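# Lay the towel out flat beside the basket

## Task

Get the towel lying flat on the table as a single layer. Every part of it must stay at least one finger-width inside the table edge, at least two finger-widths from the basket rim, and more than a hand-width from the column of each arm. The basket must end up upright with its entire base resting on the table, no more than three finger-widths from its starting spot, and turned roughly as it was at the start. Finish by opening the grippers and pulling the arms away. Nothing may count as placed if it only stays there because the robot is holding it.

## Robot and tools

Robot: two arms, left_arm and right_arm, each with six joints and a parallel gripper. The shared world frame has its origin on the table top midway between the arms. +x points out over the table, +z points up, and left_arm sits on the +y side. The names left and right are just labels and do not match the sides of any image.

Command row: every motion tool takes rows of numbers. Each row holds 14 numbers covering both arms even if one arm is idle. The first 7 are left_arm, the next 7 are right_arm. Inside each block of 7 the order is shoulder, elbow, wrist roll, wrist pitch, waist, wrist yaw, then gripper opening. Use this order even where a list of ranges names the joints differently.

Joint values are absolute target angles in radians, in the same form as the Joint positions line, not offsets. Stated ranges are: waist -2.880 to 2.880, shoulder 0.000 to 3.142, elbow 0.000 to 3.019, wrist pitch -1.693 to 1.571, wrist yaw -1.571 to 1.571, wrist roll -2.094 to 2.094. The real limits can differ by up to 0.019. A target more than 0.019 beyond a limit, and beyond the joint's current angle, gets the whole call refused. A joint pushed into its real stop is clipped there and may be reported as "joint sent to its limit". Opening runs from -1 (closed) to +1 (fully open, a pad gap of 0.094 m).

A row may carry 12 optional extra numbers between 0 and 1, bringing it to 26. These scale each joint's stiffness, left_arm's six then right_arm's six, in joint order, and stay in force until changed.

execute_actions(actions): a list of up to 15 actions run one after another. Each action is a table of up to 15 rows, one row per 1/30 s control step, and lasts 15 steps (0.5 s). A short table repeats its final row. An empty list just returns the current state and images.

move(target, speed, blocking): target is one row of absolute joint angles plus openings. Every joint follows its own path and all paths finish at the same moment, so a gripper traces a curve. speed (0.01 to 2 rad/s, default 0.5) caps the joint that has farthest to travel. Paths take 0.5 to 10 s and stop at 10 s even if not there. Moves ignore obstacles and the other arm, and the grippers move faster when far from the joint that turns. Openings are applied at the start. The result adds a move: line giving the ending (done, off_target, moving, held, fault), limits=held or limits=none, and the joint farthest from target for each arm. With blocking=false you get control back after 0.5 s; then use wait or stop before sending new rows or moves.

wait(seconds): 0 to 10 s, the arms keep their last command, and it returns early if a move finishes. stop(): brakes a running move, which needs stopping room; the fingers still finish moving. zoom_image(camera, region): camera is cam_high, cam_left_wrist or cam_right_wrist. region is [x0, y0, x1, y1] in pixels of that camera's last 504x504 image, origin at the top left, at most 504 px on a side. finished_scene(scene): ends the current scene, given by its number, after the last command has been held. It cannot be undone and reports success.

Motion limits: each step, a joint's target is kept within a lead of its measured angle. The leads are waist 0.264, shoulder 0.32, elbow 0.276, wrist pitch 0.33, wrist yaw 0.186, wrist roll 0.522 rad. Targets that would put a gripper more than 70 mm from where it is are scaled back. Far goals therefore take several actions, and an unfinished motion should be commanded again. To keep a joint still, resend its value from Joint targets. "joint command not followed" means a clearance check changed some targets.

Results: each arm's gripper pose is end_effector_position in metres and end_effector_quat_wxyz, both in the world frame. The reported position can be off, more so at long reach. The fingers point along the gripper's +z axis and close along its y axis. The reported point lies between the pads, about 1 cm short of the fingertips. Joint positions and Joint velocities list each arm's joints in row order in rad and rad/s, then the pad gap in m and m/s. grip_measured reports the opening on the -1..1 command scale, possibly off by about 1 mm. To hold something, command about 0.03 below grip_measured, or less for a lighter grip. Thin cloth under roughly 2 mm gets a weaker grip. Pad force tops out near 50-62 N.

Cameras: cam_high is a fixed overhead view, placed behind the arms at about x -0.22, z 0.89. Its calibration and that of both fisheye wrist cameras are given in OpenCV form and may be slightly off.

Avoid: knocking the towel or basket off the table, arms hitting or pressing each other, fast impacts and hard pushes, and leaving the basket tipped or moved. A held part may now and then be briefly tugged. Holding a load heats the motors. MOTOR HOT warns at 85 °C, and at 100 °C an OVER-TEMPERATURE FAULT releases that arm. A FAULT line means an arm has stopped. Before finishing, open the grippers and move the arms clear. The robot keeps its last command while you think.

Each tool is called after "Emit:" by a JSON object that holds its "op" and its "data".

## Session

Emit:
{"op": "execute_actions", "data": {"actions": []}}

Scene clock: 0.00 s.
left_arm: end_effector_position=(+0.0835, +0.7935, +0.3309) grip_measured=+1.000 end_effector_quat_wxyz=(-0.505, +0.656, +0.140, -0.544) | right_arm: end_effector_position=(+0.6225, +0.0600, +0.2794) grip_measured=+1.000 end_effector_quat_wxyz=(+0.077, -0.309, +0.865, +0.387)
Joint names: [shoulder, elbow, wrist roll, wrist pitch, waist, wrist yaw]
Joint positions: left_arm=[ 1.658  0.991 -0.262  1.369  0.951 -1.414  0.094] | right_arm=[ 2.19   2.375 -0.196 -1.508  0.251 -0.781  0.094]
Joint velocities: left_arm=[-0.005 -0.012 -0.037  0.002 -0.015  0.037  0.   ] | right_arm=[-0.015  0.012  0.051 -0.022  0.005  0.022  0.   ]
Motor temperatures (°C, as the motors report them): left_arm=[24 24 23 25 23 22] | right_arm=[22 22 21 25 23 23]
Joint targets: left_arm=[1.652 1.016 -0.262 1.372 0.951 -1.414] | right_arm=[2.187 2.402 -0.196 -1.506 0.251 -0.781]
Joint stiffness scale: left_arm=[1. 1. 1. 1. 1. 1.] | right_arm=[1. 1. 1. 1. 1. 1.]

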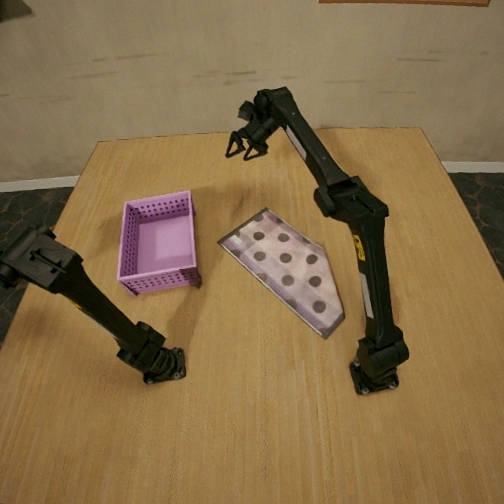

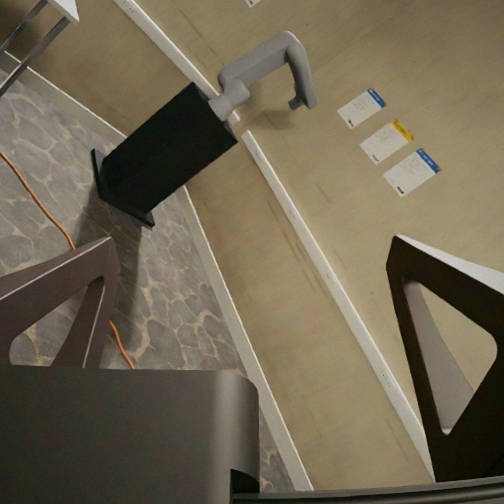

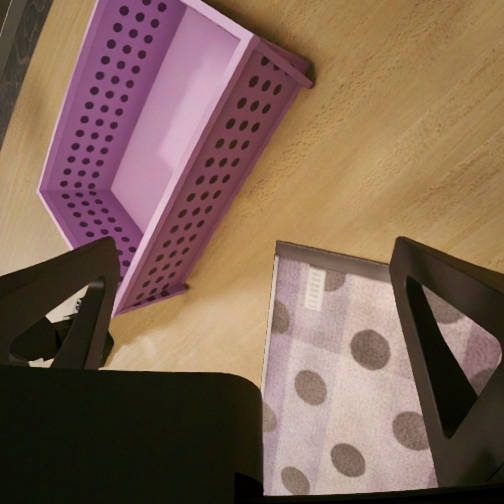

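Emit:
{"op": "zoom_image", "data": {"camera": "cam_high", "region": [190,180,390,380]}}

Emit:
{"op": "move", "data": {"target": [1.0,1.0,0,0,0.951,0,1,1.0,1.0,0,0,-0.5,0,1], "speed": 1}}

Region (190, 180, 390, 380) of cam_high's 504x504 image, scaled by 2.520, with more detail than that image has.

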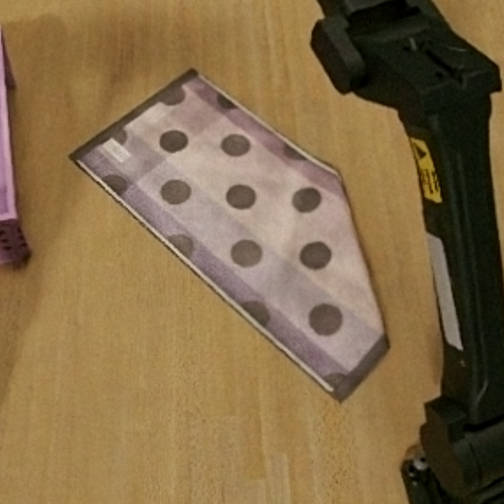

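Scene clock: 4.67 s.
left_arm: end_effector_position=(+0.2393, +0.7270, +0.4779) grip_measured=+1.000 end_effector_quat_wxyz=(+0.593, -0.393, +0.592, +0.380) | right_arm: end_effector_position=(+0.4709, -0.5000, +0.4807) grip_measured=+1.000 end_effector_quat_wxyz=(+0.689, +0.122, +0.703, -0.127)
Joint names: [shoulder, elbow, wrist roll, wrist pitch, waist, wrist yaw]
Joint positions: left_arm=[ 1.     0.986 -0.016  0.005  0.951 -0.002  0.094] | right_arm=[ 0.997  0.996 -0.01  -0.017 -0.495 -0.003  0.094]
Joint velocities: left_arm=[-0.024  0.007 -0.037  0.007 -0.005 -0.154  0.   ] | right_arm=[ 0.015 -0.002  0.022 -0.012 -0.005 -0.051  0.   ]
Motor temperatures (°C, as the motors report them): left_arm=[25 25 23 25 23 22] | right_arm=[23 24 21 25 23 23]
Joint targets: left_arm=[1.000 1.000 0.000 0.000 0.951 -0.000] | right_arm=[1.000 1.000 -0.000 -0.000 -0.500 -0.000]
Joint stiffness scale: left_arm=[1. 1. 1. 1. 1. 1.] | right_arm=[1. 1. 1. 1. 1. 1.]
move: done; limits=none; left_arm: farthest joint: the wrist roll, 0.016 radians from its target (0.262 radians at the start); right_arm: farthest joint: the wrist pitch, 0.017 radians from its target (1.508 radians at the start)
camera_calibration (this result's frames):
cam_left_wrist: T_world_to_cam=[[0.917007, -0.398762, 0.00933772, 0.0627436], [-0.231557, -0.551267, -0.801552, 0.842542], [0.324776, 0.732867, -0.597852, -0.200898], [0, 0, 0, 1]] pos_world=[0.202807, 0.636716, 0.554649]
cam_right_wrist: T_world_to_cam=[[-0.336504, -0.941592, 0.0130059, -0.314452], [-0.55907, 0.188647, -0.807374, 0.751939], [0.757764, -0.278956, -0.589896, -0.0886873], [0, 0, 0, 1]] pos_world=[0.381776, -0.462677, 0.55887]

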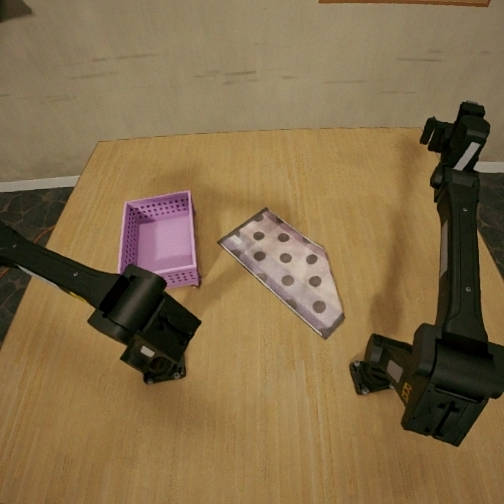

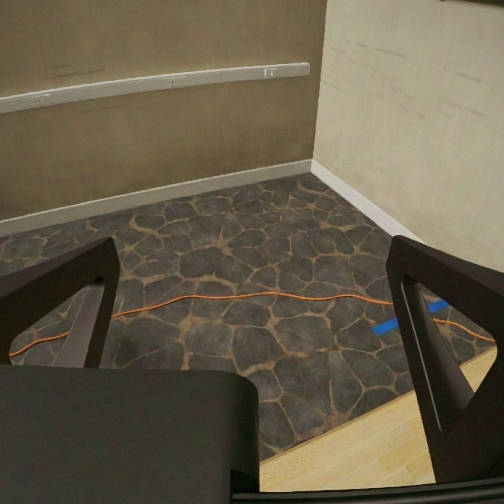

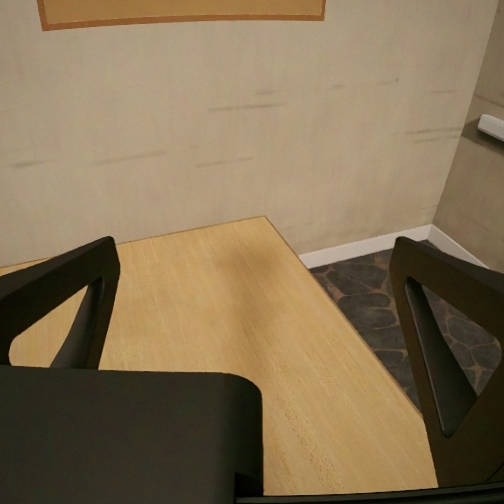

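Emit:
{"op": "move", "data": {"target": [1.57,1.57,0,-1.57,0,0,1,1.57,1.2,0,-1.2,0,0,1], "speed": 1}}

Emit:
{"op": "move", "data": {"target": [1.2,1.2,0,-1.57,0,0,1,1.9,1.4,0,-1.07,0.4,0,1], "speed": 1}}

Scene clock: 13.07 s.
left_arm: end_effector_position=(+0.4855, +0.3580, +0.2443) grip_measured=+1.000 end_effector_quat_wxyz=(-0.021, -0.106, +0.994, -0.002) | right_arm: end_effector_position=(+0.4282, -0.2685, +0.1136) grip_measured=+1.000 end_effector_quat_wxyz=(-0.013, -0.070, +0.997, +0.001)
Joint names: [shoulder, elbow, wrist roll, wrist pitch, waist, wrist yaw]
Joint positions: left_arm=[ 1.567  1.515 -0.014 -1.562 -0.003 -0.     0.094] | right_arm=[ 1.56   1.154 -0.009 -1.191 -0.007 -0.003  0.094]
Joint velocities: left_arm=[-0.015 -0.012  0.007 -0.012 -0.024 -0.007  0.   ] | right_arm=[ 0.005  0.007 -0.022 -0.017 -0.005  0.037  0.   ]
Motor temperatures (°C, as the motors report them): left_arm=[25 26 23 25 23 22] | right_arm=[23 27 21 25 23 23]
Joint targets: left_arm=[1.570 1.570 -0.000 -1.570 0.000 0.000] | right_arm=[1.570 1.200 0.000 -1.200 -0.000 0.000]
Joint stiffness scale: left_arm=[1. 1. 1. 1. 1. 1.] | right_arm=[1. 1. 1. 1. 1. 1.]
move: off_target (left_arm, right_arm); limits=none; left_arm: farthest joint: the elbow, 0.055 radians from its target (0.584 radians at the start); right_arm: farthest joint: the elbow, 0.046 radians from its target (0.204 radians at the start)
camera_calibration (this result's frames):
cam_left_wrist: T_world_to_cam=[[0.204632, -0.978823, -0.00567205, 0.249205], [-0.764007, -0.16334, 0.624191, 0.280179], [-0.611898, -0.123396, -0.781251, 0.656024], [0, 0, 0, 1]] pos_world=[0.564484, 0.370643, 0.339048]
cam_right_wrist: T_world_to_cam=[[0.142109, -0.989742, -0.0146605, -0.320807], [-0.793565, -0.12277, 0.595971, 0.245368], [-0.591658, -0.073059, -0.802872, 0.449058], [0, 0, 0, 1]] pos_world=[0.505993, -0.254585, 0.209601]

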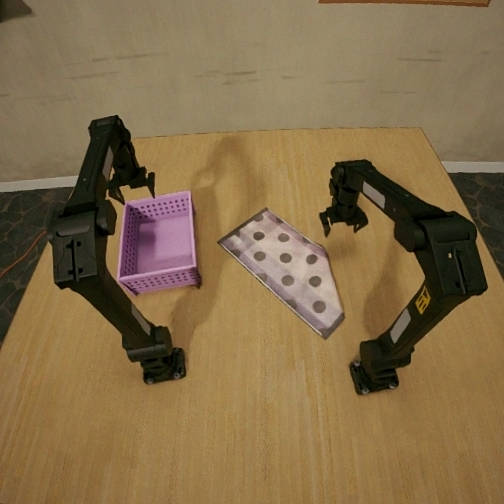

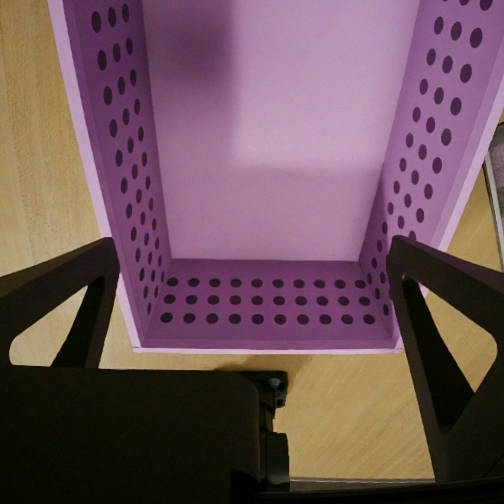

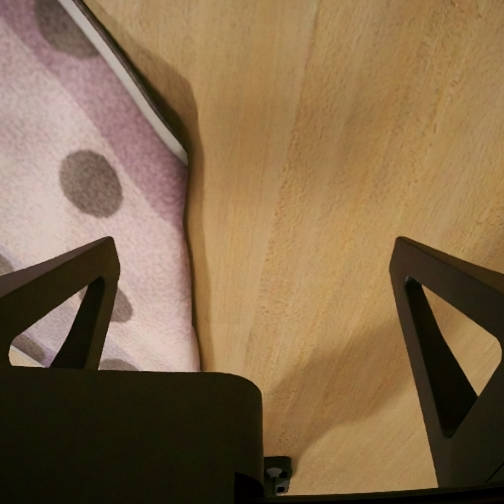

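Scene clock: 14.30 s.
left_arm: end_effector_position=(+0.3575, +0.3322, +0.2620) grip_measured=+1.000 end_effector_quat_wxyz=(+0.001, -0.106, +0.994, +0.000) | right_arm: end_effector_position=(+0.4505, -0.0512, +0.0235) grip_measured=+1.000 end_effector_quat_wxyz=(-0.022, -0.274, +0.961, -0.005)
Joint names: [shoulder, elbow, wrist roll, wrist pitch, waist, wrist yaw]
Joint positions: left_arm=[ 1.195  1.195 -0.014 -1.569 -0.003 -0.     0.094] | right_arm=[ 1.904  1.362 -0.009 -1.074  0.41  -0.002  0.094]
Joint velocities: left_arm=[-0.015  0.007  0.051 -0.012 -0.005  0.007  0.   ] | right_arm=[-0.005  0.002 -0.081 -0.022  0.005  0.037  0.   ]
Motor temperatures (°C, as the motors report them): left_arm=[25 26 23 25 23 22] | right_arm=[23 27 21 25 23 23]
Joint targets: left_arm=[1.200 1.200 0.000 -1.570 -0.000 0.000] | right_arm=[1.900 1.400 -0.000 -1.070 0.400 0.000]
Joint stiffness scale: left_arm=[1. 1. 1. 1. 1. 1.] | right_arm=[1. 1. 1. 1. 1. 1.]
move: off_target (right_arm); limits=none; left_arm: farthest joint: the wrist roll, 0.014 radians from its target (0.014 radians at the start); right_arm: farthest joint: the elbow, 0.038 radians from its target (0.246 radians at the start)
camera_calibration (this result's frames):
cam_left_wrist: T_world_to_cam=[[0.204874, -0.978774, -0.0053221, 0.25011], [-0.790767, -0.168721, 0.588405, 0.187887], [-0.576813, -0.116341, -0.808549, 0.580594], [0, 0, 0, 1]] pos_world=[0.432228, 0.344048, 0.360217]
cam_right_wrist: T_world_to_cam=[[0.530208, -0.847749, -0.0141453, -0.277789], [-0.665623, -0.426519, 0.612395, 0.269887], [-0.525191, -0.315282, -0.790425, 0.363192], [0, 0, 0, 1]] pos_world=[0.517674, -0.00587537, 0.11787]

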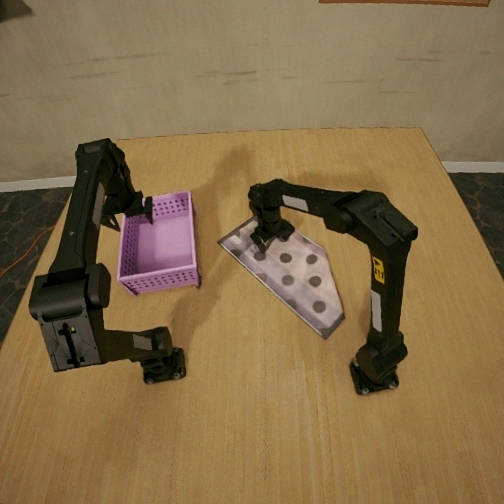

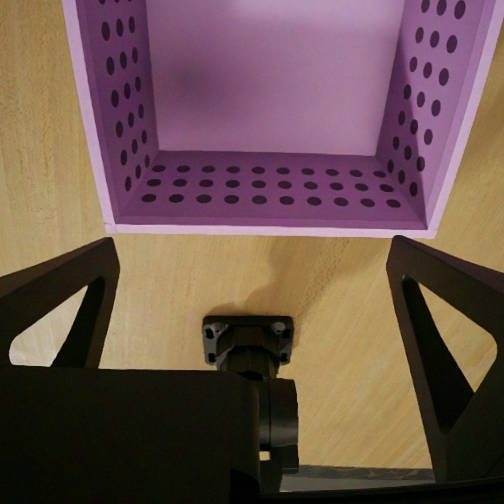

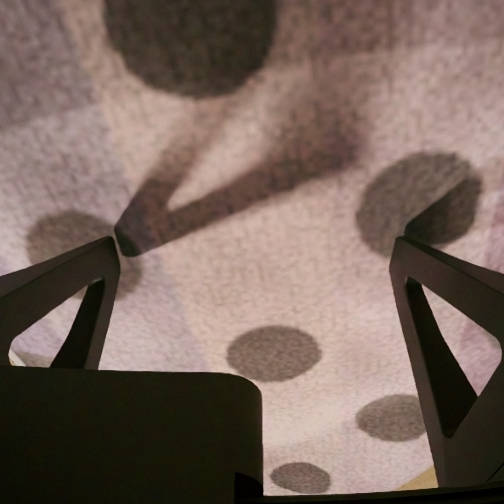

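Emit:
{"op": "move", "data": {"target": [1.4,1.4,1.13,-1.5,-0.625,0,0.2,1.0,0.75,0,-1.2,0.585,0,0.2], "speed": 1}}

Emit:
{"op": "move", "data": {"target": [1.67,1.18,1.13,-1.05,-0.625,0,0.2,1.11,0.61,0,-1.05,0.585,0,0.2]}}

Scene clock: 41.53 s.
left_arm: end_effector_position=(+0.4065, +0.1014, +0.2509) grip_measured=+0.202 end_effector_quat_wxyz=(+0.007, +0.694, +0.720, +0.002) | right_arm: end_effector_position=(+0.2099, -0.1464, +0.1462) grip_measured=+0.202 end_effector_quat_wxyz=(+0.057, -0.350, +0.935, +0.022)
Joint names: [shoulder, elbow, wrist roll, wrist pitch, waist, wrist yaw]
Joint positions: left_arm=[ 1.393  1.345  1.114 -1.508 -0.622 -0.     0.056] | right_arm=[ 1.     0.747 -0.009 -1.195  0.57  -0.002  0.056]
Joint velocities: left_arm=[-0.015  0.002 -0.007  0.002  0.005 -0.051 -0.   ] | right_arm=[-0.005  0.007  0.037 -0.002  0.005 -0.022  0.001]
Motor temperatures (°C, as the motors report them): left_arm=[25 27 23 25 23 22] | right_arm=[25 30 21 25 23 23]
Joint targets: left_arm=[1.400 1.400 1.130 -1.500 -0.625 0.000] | right_arm=[1.000 0.750 0.000 -1.200 0.585 -0.000]
Joint stiffness scale: left_arm=[1. 1. 1. 1. 1. 1.] | right_arm=[1. 1. 1. 1. 1. 1.]
move: off_target (left_arm); limits=none; left_arm: farthest joint: the elbow, 0.055 radians from its target (0.205 radians at the start); right_arm: farthest joint: the waist, 0.015 radians from its target (0.175 radians at the start)
camera_calibration (this result's frames):
cam_left_wrist: T_world_to_cam=[[-0.999401, -0.0296448, -0.0178504, 0.41052], [-0.0344837, 0.810182, 0.585163, -0.211686], [-0.00288496, 0.585428, -0.810719, 0.269097], [0, 0, 0, 1]] pos_world=[0.403751, 0.0261372, 0.349361]
cam_right_wrist: T_world_to_cam=[[0.660626, -0.75062, -0.0119543, -0.242666], [-0.658428, -0.58699, 0.471079, -0.0104064], [-0.360618, -0.303336, -0.88201, 0.284362], [0, 0, 0, 1]] pos_world=[0.256006, -0.102001, 0.252812]

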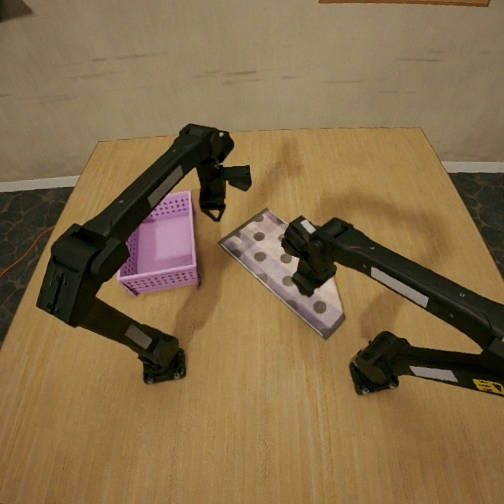

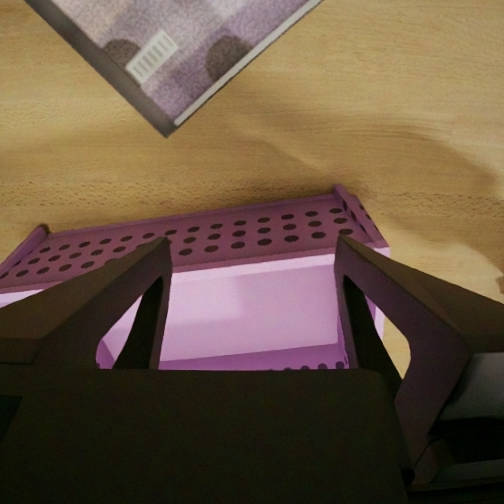

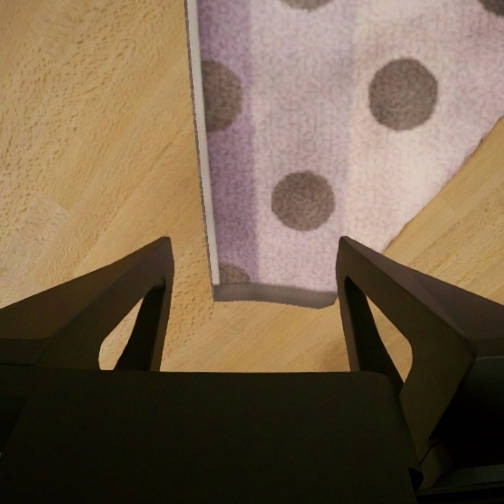

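Scene clock: 43.00 s.
left_arm: end_effector_position=(+0.4604, +0.0773, +0.0704) grip_measured=+0.202 end_effector_quat_wxyz=(+0.005, +0.694, +0.720, +0.002) | right_arm: end_effector_position=(+0.1920, -0.1617, +0.0722) grip_measured=+0.202 end_effector_quat_wxyz=(+0.007, -0.351, +0.936, +0.004)
Joint names: [shoulder, elbow, wrist roll, wrist pitch, waist, wrist yaw]
Joint positions: left_arm=[ 1.674  1.172  1.114 -1.059 -0.622 -0.     0.056] | right_arm=[ 1.098  0.606 -0.009 -1.062  0.57  -0.002  0.056]
Joint velocities: left_arm=[-0.015 -0.032 -0.007  0.002 -0.015 -0.037 -0.001] | right_arm=[-0.015 -0.007 -0.022 -0.022  0.005 -0.051 -0.   ]
Motor temperatures (°C, as the motors report them): left_arm=[25 27 23 25 23 22] | right_arm=[25 30 21 25 23 23]
Joint targets: left_arm=[1.670 1.180 1.130 -1.050 -0.625 0.000] | right_arm=[1.110 0.610 0.000 -1.050 0.585 0.000]
Joint stiffness scale: left_arm=[1. 1. 1. 1. 1. 1.] | right_arm=[1. 1. 1. 1. 1. 1.]
move: done; limits=none; left_arm: farthest joint: the wrist roll, 0.016 radians from its target (0.016 radians at the start); right_arm: farthest joint: the waist, 0.015 radians from its target (0.015 radians at the start)
camera_calibration (this result's frames):
cam_left_wrist: T_world_to_cam=[[-0.999473, -0.0292361, -0.0140746, 0.460145], [-0.0319316, 0.809188, 0.586681, -0.0859254], [-0.00576329, 0.586822, -0.809696, 0.138217], [0, 0, 0, 1]] pos_world=[0.457955, 0.0018737, 0.168801]
cam_right_wrist: T_world_to_cam=[[0.659605, -0.751494, -0.0133761, -0.243063], [-0.616771, -0.551355, 0.561783, -0.00503936], [-0.429552, -0.362305, -0.827176, 0.207773], [0, 0, 0, 1]] pos_world=[0.246467, -0.110162, 0.171445]

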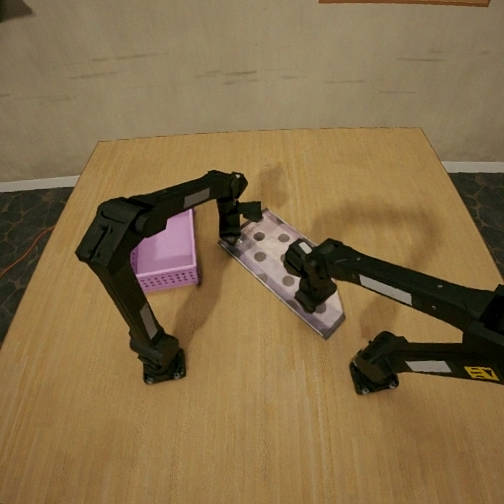

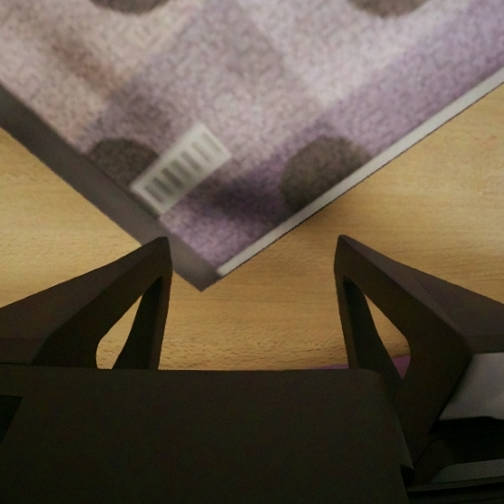

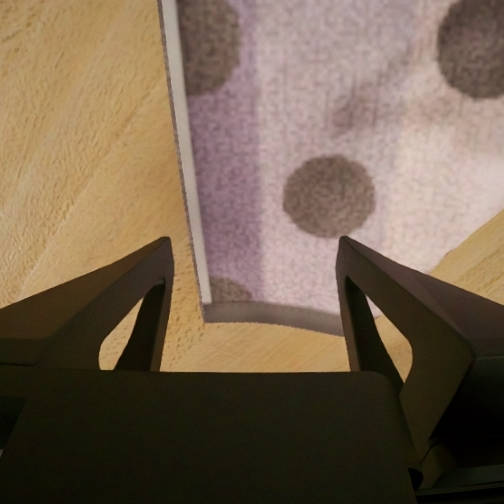

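Emit:
{"op": "move", "data": {"target": [1.67,1.18,2.01,-1.05,-0.625,0,0.2,1.11,0.61,0,-1.05,0.63,0,0.2], "speed": 1}}

Emit:
{"op": "move", "data": {"target": [1.745,1.11,2.01,-0.915,-0.625,0,0.2,1.208,0.515,0,-0.86,0.63,0,0.2], "speed": 0.2}}

Scene clock: 50.53 s.
left_arm: end_effector_position=(+0.4604, +0.0773, +0.0704) grip_measured=+0.202 end_effector_quat_wxyz=(+0.003, +0.935, +0.355, +0.003) | right_arm: end_effector_position=(+0.1847, -0.1535, +0.0722) grip_measured=+0.202 end_effector_quat_wxyz=(+0.007, -0.371, +0.928, +0.004)
Joint names: [shoulder, elbow, wrist roll, wrist pitch, waist, wrist yaw]
Joint positions: left_arm=[ 1.674  1.172  1.994 -1.059 -0.622 -0.     0.056] | right_arm=[ 1.098  0.606 -0.009 -1.062  0.614 -0.002  0.056]
Joint velocities: left_arm=[-0.015  0.007  0.051 -0.012 -0.005 -0.007  0.   ] | right_arm=[-0.005 -0.007  0.037 -0.017 -0.005  0.081 -0.   ]
Motor temperatures (°C, as the motors report them): left_arm=[25 27 23 25 23 22] | right_arm=[24 30 21 25 23 23]
Joint targets: left_arm=[1.670 1.180 2.010 -1.050 -0.625 0.000] | right_arm=[1.110 0.610 -0.000 -1.050 0.630 0.000]
Joint stiffness scale: left_arm=[1. 1. 1. 1. 1. 1.] | right_arm=[1. 1. 1. 1. 1. 1.]
move: done; limits=none; left_arm: farthest joint: the wrist roll, 0.016 radians from its target (0.896 radians at the start); right_arm: farthest joint: the waist, 0.016 radians from its target (0.060 radians at the start)
camera_calibration (this result's frames):
cam_left_wrist: T_world_to_cam=[[-0.659527, 0.751549, -0.014105, 0.243282], [0.599446, 0.537185, 0.593378, -0.356033], [0.453529, 0.382893, -0.8048, -0.0578042], [0, 0, 0, 1]] pos_world=[0.400089, 0.0305504, 0.168173]
cam_right_wrist: T_world_to_cam=[[0.691927, -0.721843, -0.0133761, -0.233488], [-0.591998, -0.577874, 0.561783, -0.0136846], [-0.413249, -0.380795, -0.827176, 0.201747], [0, 0, 0, 1]] pos_world=[0.236827, -0.0996258, 0.171445]

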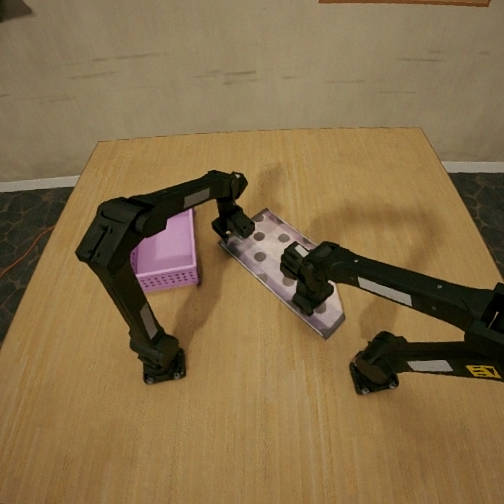

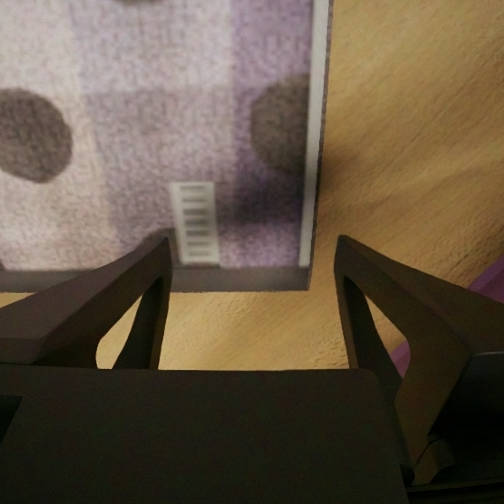

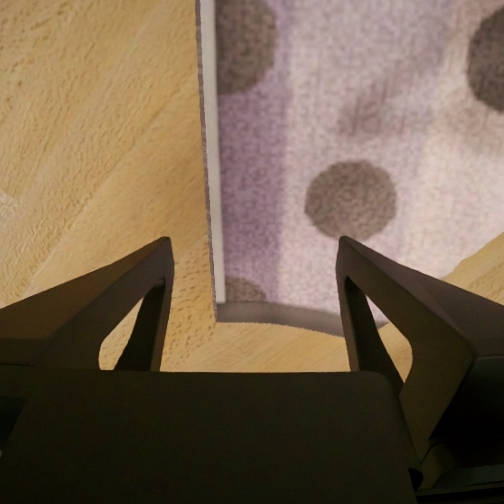

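Scene clock: 51.93 s.
left_arm: end_effector_position=(+0.4592, +0.0778, +0.0225) grip_measured=+0.202 end_effector_quat_wxyz=(+0.006, +0.935, +0.355, +0.006) | right_arm: end_effector_position=(+0.1818, -0.1562, +0.0210) grip_measured=+0.202 end_effector_quat_wxyz=(+0.008, -0.371, +0.928, +0.004)
Joint names: [shoulder, elbow, wrist roll, wrist pitch, waist, wrist yaw]
Joint positions: left_arm=[ 1.736  1.107  1.995 -0.924 -0.622 -0.     0.056] | right_arm=[ 1.195  0.513 -0.009 -0.871  0.614 -0.002  0.056]
Joint velocities: left_arm=[ 0.005  0.002  0.081  0.012 -0.005  0.007  0.   ] | right_arm=[-0.005 -0.002  0.051  0.017 -0.005 -0.022 -0.   ]
Motor temperatures (°C, as the motors report them): left_arm=[25 27 23 25 23 22] | right_arm=[24 29 21 25 23 23]
Joint targets: left_arm=[1.745 1.110 2.010 -0.915 -0.625 -0.000] | right_arm=[1.208 0.515 0.000 -0.860 0.630 -0.000]
Joint stiffness scale: left_arm=[1. 1. 1. 1. 1. 1.] | right_arm=[1. 1. 1. 1. 1. 1.]
move: done; limits=none; left_arm: farthest joint: the wrist roll, 0.015 radians from its target (0.016 radians at the start); right_arm: farthest joint: the waist, 0.016 radians from its target (0.016 radians at the start)
camera_calibration (this result's frames):
cam_left_wrist: T_world_to_cam=[[-0.659103, 0.751739, -0.0217298, 0.241411], [0.595094, 0.538992, 0.596113, -0.325381], [0.459833, 0.379969, -0.802606, -0.0987645], [0, 0, 0, 1]] pos_world=[0.398162, 0.0314273, 0.119941]
cam_right_wrist: T_world_to_cam=[[0.691931, -0.72184, -0.0133712, -0.234124], [-0.592154, -0.57802, 0.561468, 0.0118562], [-0.413019, -0.380579, -0.82739, 0.157168], [0, 0, 0, 1]] pos_world=[0.233931, -0.102332, 0.120252]

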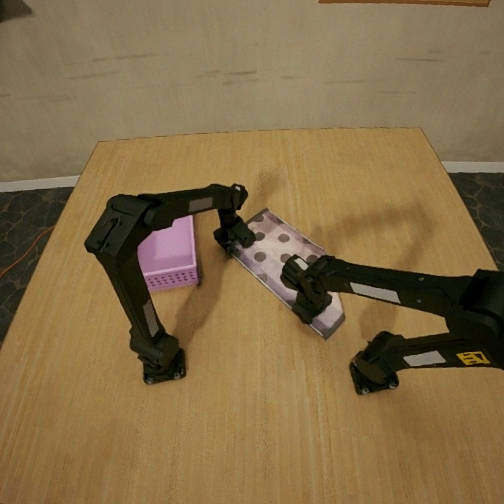

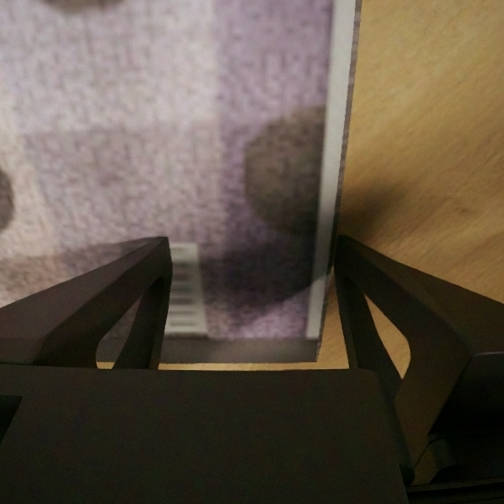

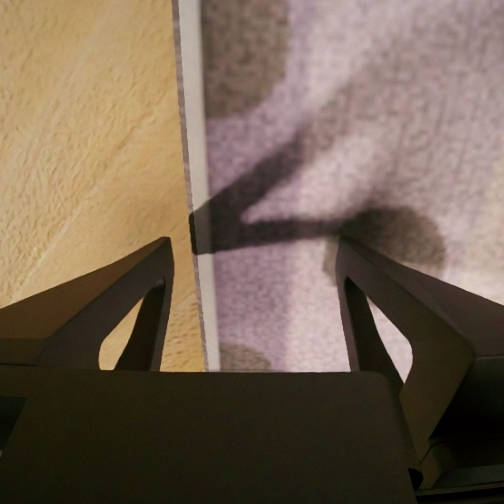

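Emit:
{"op": "move", "data": {"target": [1.70,1.045,2.01,-0.89,-0.6,0,0.2,1.208,0.515,0,-0.86,0.71,0,0.2], "speed": 0.2}}

Emit:
{"op": "move", "data": {"target": [1.725,1.035,2.01,-0.865,-0.6,0,0.2,1.238,0.495,0,-0.82,0.71,0,0.2], "speed": 0.1}}

Scene clock: 56.50 s.
left_arm: end_effector_position=(+0.4475, +0.0858, +0.0199) grip_measured=+0.202 end_effector_quat_wxyz=(+0.009, +0.934, +0.358, +0.009) | right_arm: end_effector_position=(+0.1674, -0.1419, +0.0210) grip_measured=+0.202 end_effector_quat_wxyz=(+0.007, -0.409, +0.912, +0.005)
Joint names: [shoulder, elbow, wrist roll, wrist pitch, waist, wrist yaw]
Joint positions: left_arm=[ 1.705  1.056  1.995 -0.895 -0.617  0.     0.056] | right_arm=[ 1.195  0.513 -0.009 -0.871  0.697 -0.002  0.056]
Joint velocities: left_arm=[-0.015 -0.002  0.007 -0.012  0.005 -0.037 -0.001] | right_arm=[-0.005  0.007  0.081 -0.012 -0.015 -0.095 -0.   ]
Motor temperatures (°C, as the motors report them): left_arm=[25 27 23 25 23 22] | right_arm=[23 29 21 25 23 23]
Joint targets: left_arm=[1.700 1.045 2.010 -0.890 -0.600 -0.000] | right_arm=[1.208 0.515 -0.000 -0.860 0.710 0.000]
Joint stiffness scale: left_arm=[1. 1. 1. 1. 1. 1.] | right_arm=[1. 1. 1. 1. 1. 1.]
move: done; limits=none; left_arm: farthest joint: the waist, 0.017 radians from its target (0.022 radians at the start); right_arm: farthest joint: the waist, 0.013 radians from its target (0.096 radians at the start)
camera_calibration (this result's frames):
cam_left_wrist: T_world_to_cam=[[-0.662624, 0.748371, -0.0295055, 0.229626], [0.587919, 0.544154, 0.598538, -0.318462], [0.463984, 0.379259, -0.800551, -0.100307], [0, 0, 0, 1]] pos_world=[0.385927, 0.0394893, 0.117086]
cam_right_wrist: T_world_to_cam=[[0.748995, -0.662441, -0.0133712, -0.214931], [-0.542571, -0.624796, 0.561468, -0.00340238], [-0.380294, -0.413282, -0.82739, 0.146503], [0, 0, 0, 1]] pos_world=[0.21485, -0.0839576, 0.120252]

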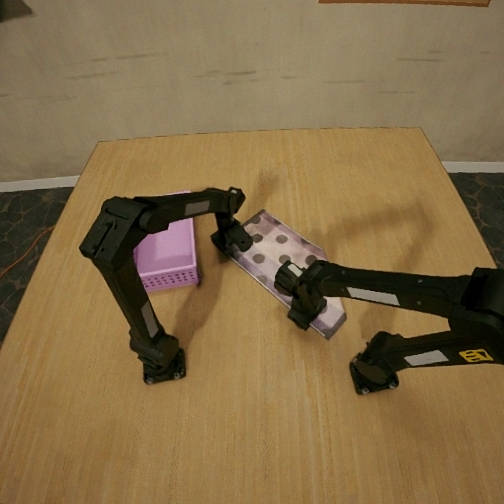

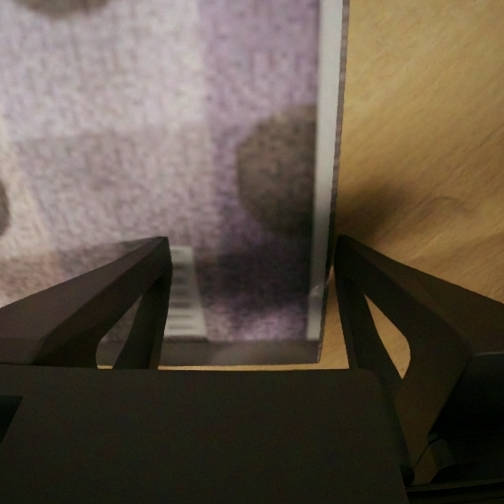

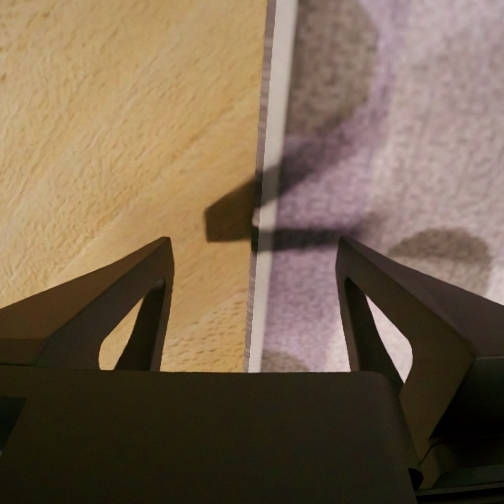

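Scene clock: 57.30 s.
left_arm: end_effector_position=(+0.4493, +0.0850, +0.0186) grip_measured=+0.201 end_effector_quat_wxyz=(+0.014, +0.934, +0.357, +0.014) | right_arm: end_effector_position=(+0.1674, -0.1421, +0.0138) grip_measured=+0.201 end_effector_quat_wxyz=(+0.009, -0.408, +0.913, +0.005)
Joint names: [shoulder, elbow, wrist roll, wrist pitch, waist, wrist yaw]
Joint positions: left_arm=[ 1.705  1.051  1.996 -0.878 -0.617  0.001  0.056] | right_arm=[ 1.212  0.501 -0.007 -0.84   0.697 -0.001  0.056]
Joint velocities: left_arm=[-0.015 -0.022  0.007 -0.012  0.005 -0.022 -0.   ] | right_arm=[-0.005 -0.012 -0.081 -0.002 -0.005 -0.051  0.   ]
Motor temperatures (°C, as the motors report them): left_arm=[25 27 23 25 23 22] | right_arm=[23 29 21 25 23 23]
Joint targets: left_arm=[1.725 1.035 2.010 -0.865 -0.600 0.000] | right_arm=[1.238 0.495 0.000 -0.820 0.710 -0.000]
Joint stiffness scale: left_arm=[1. 1. 1. 1. 1. 1.] | right_arm=[1. 1. 1. 1. 1. 1.]
move: off_target (right_arm); limits=none; left_arm: farthest joint: the shoulder, 0.020 radians from its target (0.020 radians at the start); right_arm: farthest joint: the shoulder, 0.026 radians from its target (0.043 radians at the start)
camera_calibration (this result's frames):
cam_left_wrist: T_world_to_cam=[[-0.661642, 0.748694, -0.0410819, 0.231209], [0.581511, 0.546944, 0.602244, -0.315716], [0.473365, 0.37458, -0.797255, -0.105737], [0, 0, 0, 1]] pos_world=[0.386622, 0.0391813, 0.115337]
cam_right_wrist: T_world_to_cam=[[0.747243, -0.664438, -0.0122462, -0.215229], [-0.54571, -0.624026, 0.559279, 0.00124711], [-0.379248, -0.411234, -0.828889, 0.140569], [0, 0, 0, 1]] pos_world=[0.214819, -0.0844215, 0.113183]

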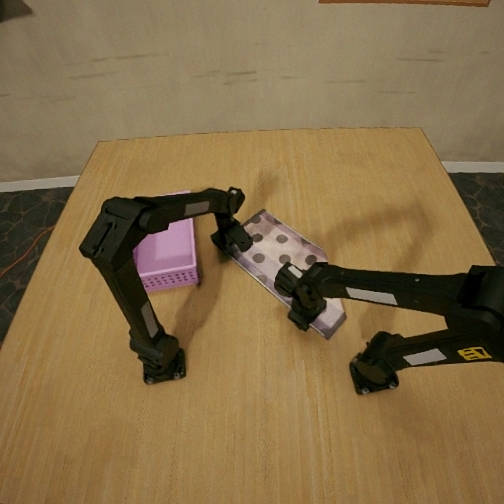

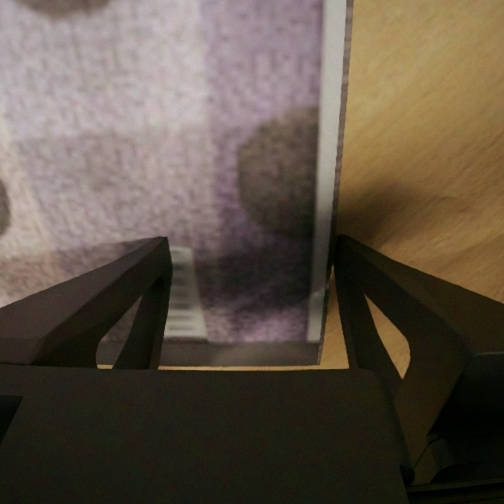

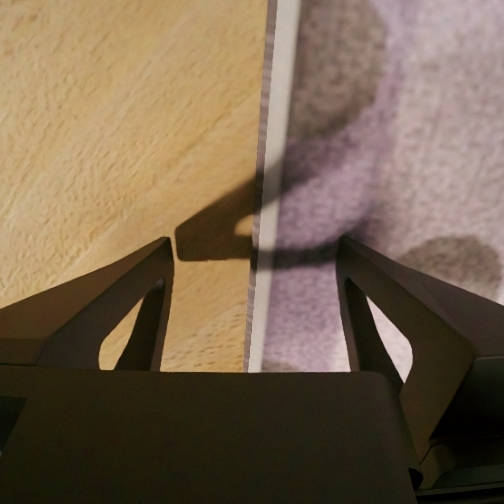

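Emit:
{"op": "move", "data": {"target": [1.72,1.04,2.01,-0.865,-0.6,0,-1,1.245,0.49,0,-0.82,0.71,0,-1], "speed": 0.1}}

Emit:
{"op": "move", "data": {"target": [1.6,1.14,2.01,-1.08,-0.625,0,-1,1.09,0.62,0,-1.07,0.69,0,-1], "speed": 0.2}}

Scene clock: 60.27 s.
left_arm: end_effector_position=(+0.4506, +0.0841, +0.0208) grip_measured=-0.904 end_effector_quat_wxyz=(+0.018, +0.934, +0.357, +0.016) | right_arm: end_effector_position=(+0.1677, -0.1419, +0.0138) grip_measured=-0.977 end_effector_quat_wxyz=(+0.010, -0.408, +0.913, +0.005)
Joint names: [shoulder, elbow, wrist roll, wrist pitch, waist, wrist yaw]
Joint positions: left_arm=[ 1.7    1.051  1.996 -0.874 -0.617  0.002  0.005] | right_arm=[ 1.212  0.501 -0.006 -0.838  0.697 -0.001  0.001]
Joint velocities: left_arm=[-0.005 -0.012  0.022  0.007 -0.005 -0.037  0.001] | right_arm=[-0.015  0.012 -0.037 -0.002 -0.005 -0.007 -0.001]
Motor temperatures (°C, as the motors report them): left_arm=[25 27 23 25 23 22] | right_arm=[23 29 21 25 23 23]
Joint targets: left_arm=[1.720 1.040 2.010 -0.865 -0.600 0.000] | right_arm=[1.245 0.490 0.000 -0.820 0.710 0.000]
Joint stiffness scale: left_arm=[1. 1. 1. 1. 1. 1.] | right_arm=[1. 1. 1. 1. 1. 1.]
move: off_target (right_arm); limits=none; left_arm: farthest joint: the shoulder, 0.020 radians from its target (0.015 radians at the start); right_arm: farthest joint: the shoulder, 0.033 radians from its target (0.033 radians at the start)
camera_calibration (this result's frames):
cam_left_wrist: T_world_to_cam=[[-0.661256, 0.748514, -0.0496788, 0.232777], [0.577076, 0.54988, 0.603834, -0.315581], [0.479295, 0.37062, -0.795561, -0.106653], [0, 0, 0, 1]] pos_world=[0.387158, 0.0388224, 0.117274]
cam_right_wrist: T_world_to_cam=[[0.747, -0.664718, -0.0118576, -0.215303], [-0.54668, -0.624304, 0.558019, 0.00169351], [-0.378328, -0.410358, -0.829743, 0.140767], [0, 0, 0, 1]] pos_world=[0.215013, -0.0842936, 0.113302]

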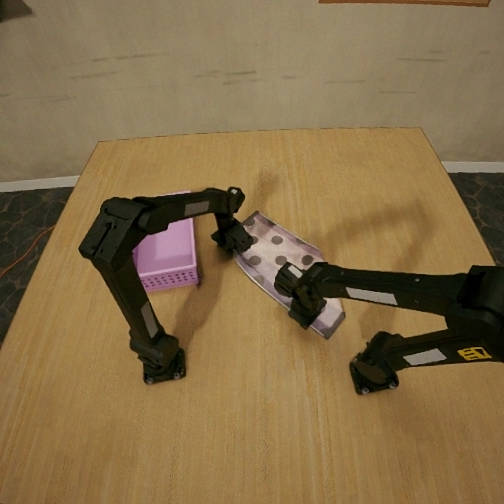

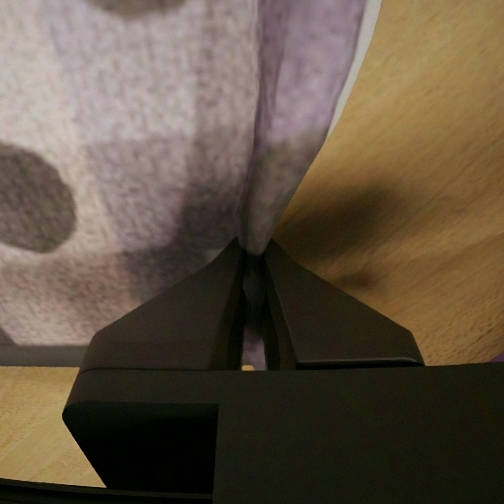

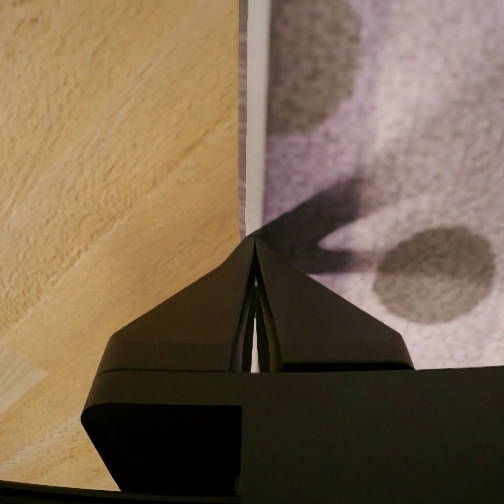

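Scene clock: 61.83 s.
left_arm: end_effector_position=(+0.4303, +0.0931, +0.0676) grip_measured=-0.903 end_effector_quat_wxyz=(-0.009, +0.934, +0.357, -0.011) | right_arm: end_effector_position=(+0.1621, -0.1481, +0.0621) grip_measured=-0.978 end_effector_quat_wxyz=(-0.007, -0.408, +0.913, -0.003)
Joint names: [shoulder, elbow, wrist roll, wrist pitch, waist, wrist yaw]
Joint positions: left_arm=[ 1.621  1.094  1.996 -1.072 -0.617  0.002  0.005] | right_arm=[ 1.103  0.578 -0.006 -1.061  0.697 -0.001  0.001]
Joint velocities: left_arm=[-0.005 -0.012  0.051 -0.012 -0.005 -0.081 -0.   ] | right_arm=[-0.005 -0.012  0.007 -0.002 -0.005  0.037 -0.001]
Motor temperatures (°C, as the motors report them): left_arm=[25 27 23 25 23 22] | right_arm=[23 29 21 25 23 23]
Joint targets: left_arm=[1.600 1.140 2.010 -1.080 -0.625 0.000] | right_arm=[1.090 0.620 -0.000 -1.070 0.690 0.000]
Joint stiffness scale: left_arm=[1. 1. 1. 1. 1. 1.] | right_arm=[1. 1. 1. 1. 1. 1.]
move: off_target (left_arm, right_arm); limits=none; left_arm: farthest joint: the elbow, 0.046 radians from its target (0.089 radians at the start); right_arm: farthest joint: the elbow, 0.042 radians from its target (0.119 radians at the start)
camera_calibration (this result's frames):
cam_left_wrist: T_world_to_cam=[[-0.662313, 0.74898, 0.0192448, 0.210744], [0.618177, 0.531773, 0.578857, -0.35135], [0.423318, 0.395281, -0.815202, -0.0398991], [0, 0, 0, 1]] pos_world=[0.373665, 0.0447667, 0.1668]
cam_right_wrist: T_world_to_cam=[[0.746707, -0.665041, -0.0122012, -0.214628], [-0.532727, -0.608928, 0.587715, -0.0340501], [-0.398284, -0.432351, -0.808976, 0.17484], [0, 0, 0, 1]] pos_world=[0.21176, -0.0878782, 0.158834]

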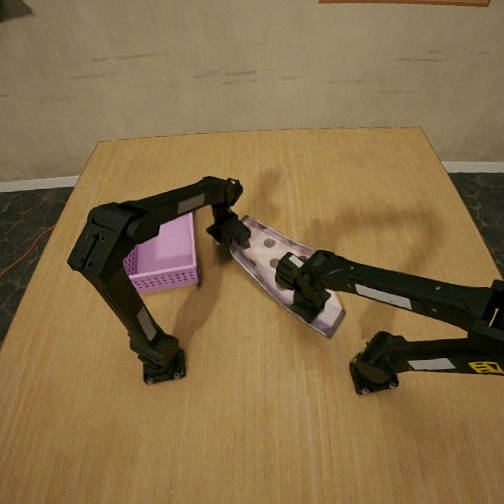

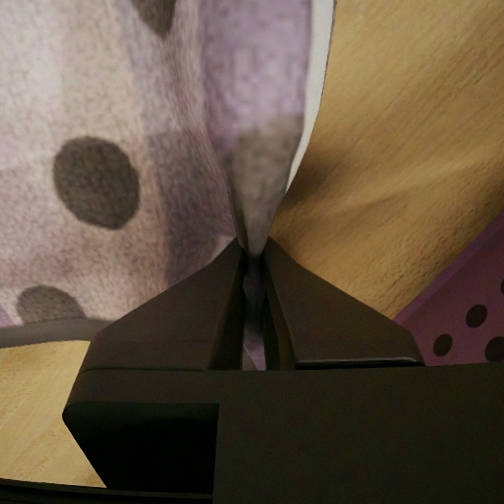

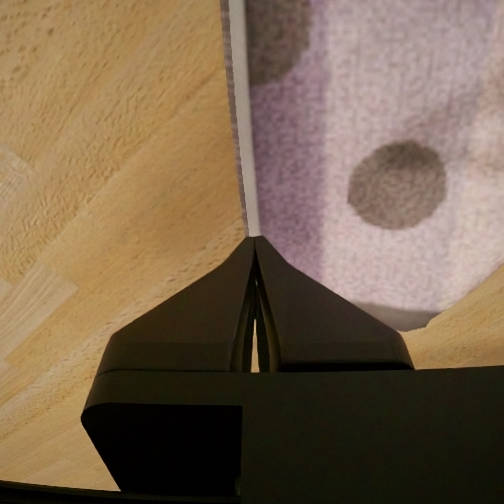

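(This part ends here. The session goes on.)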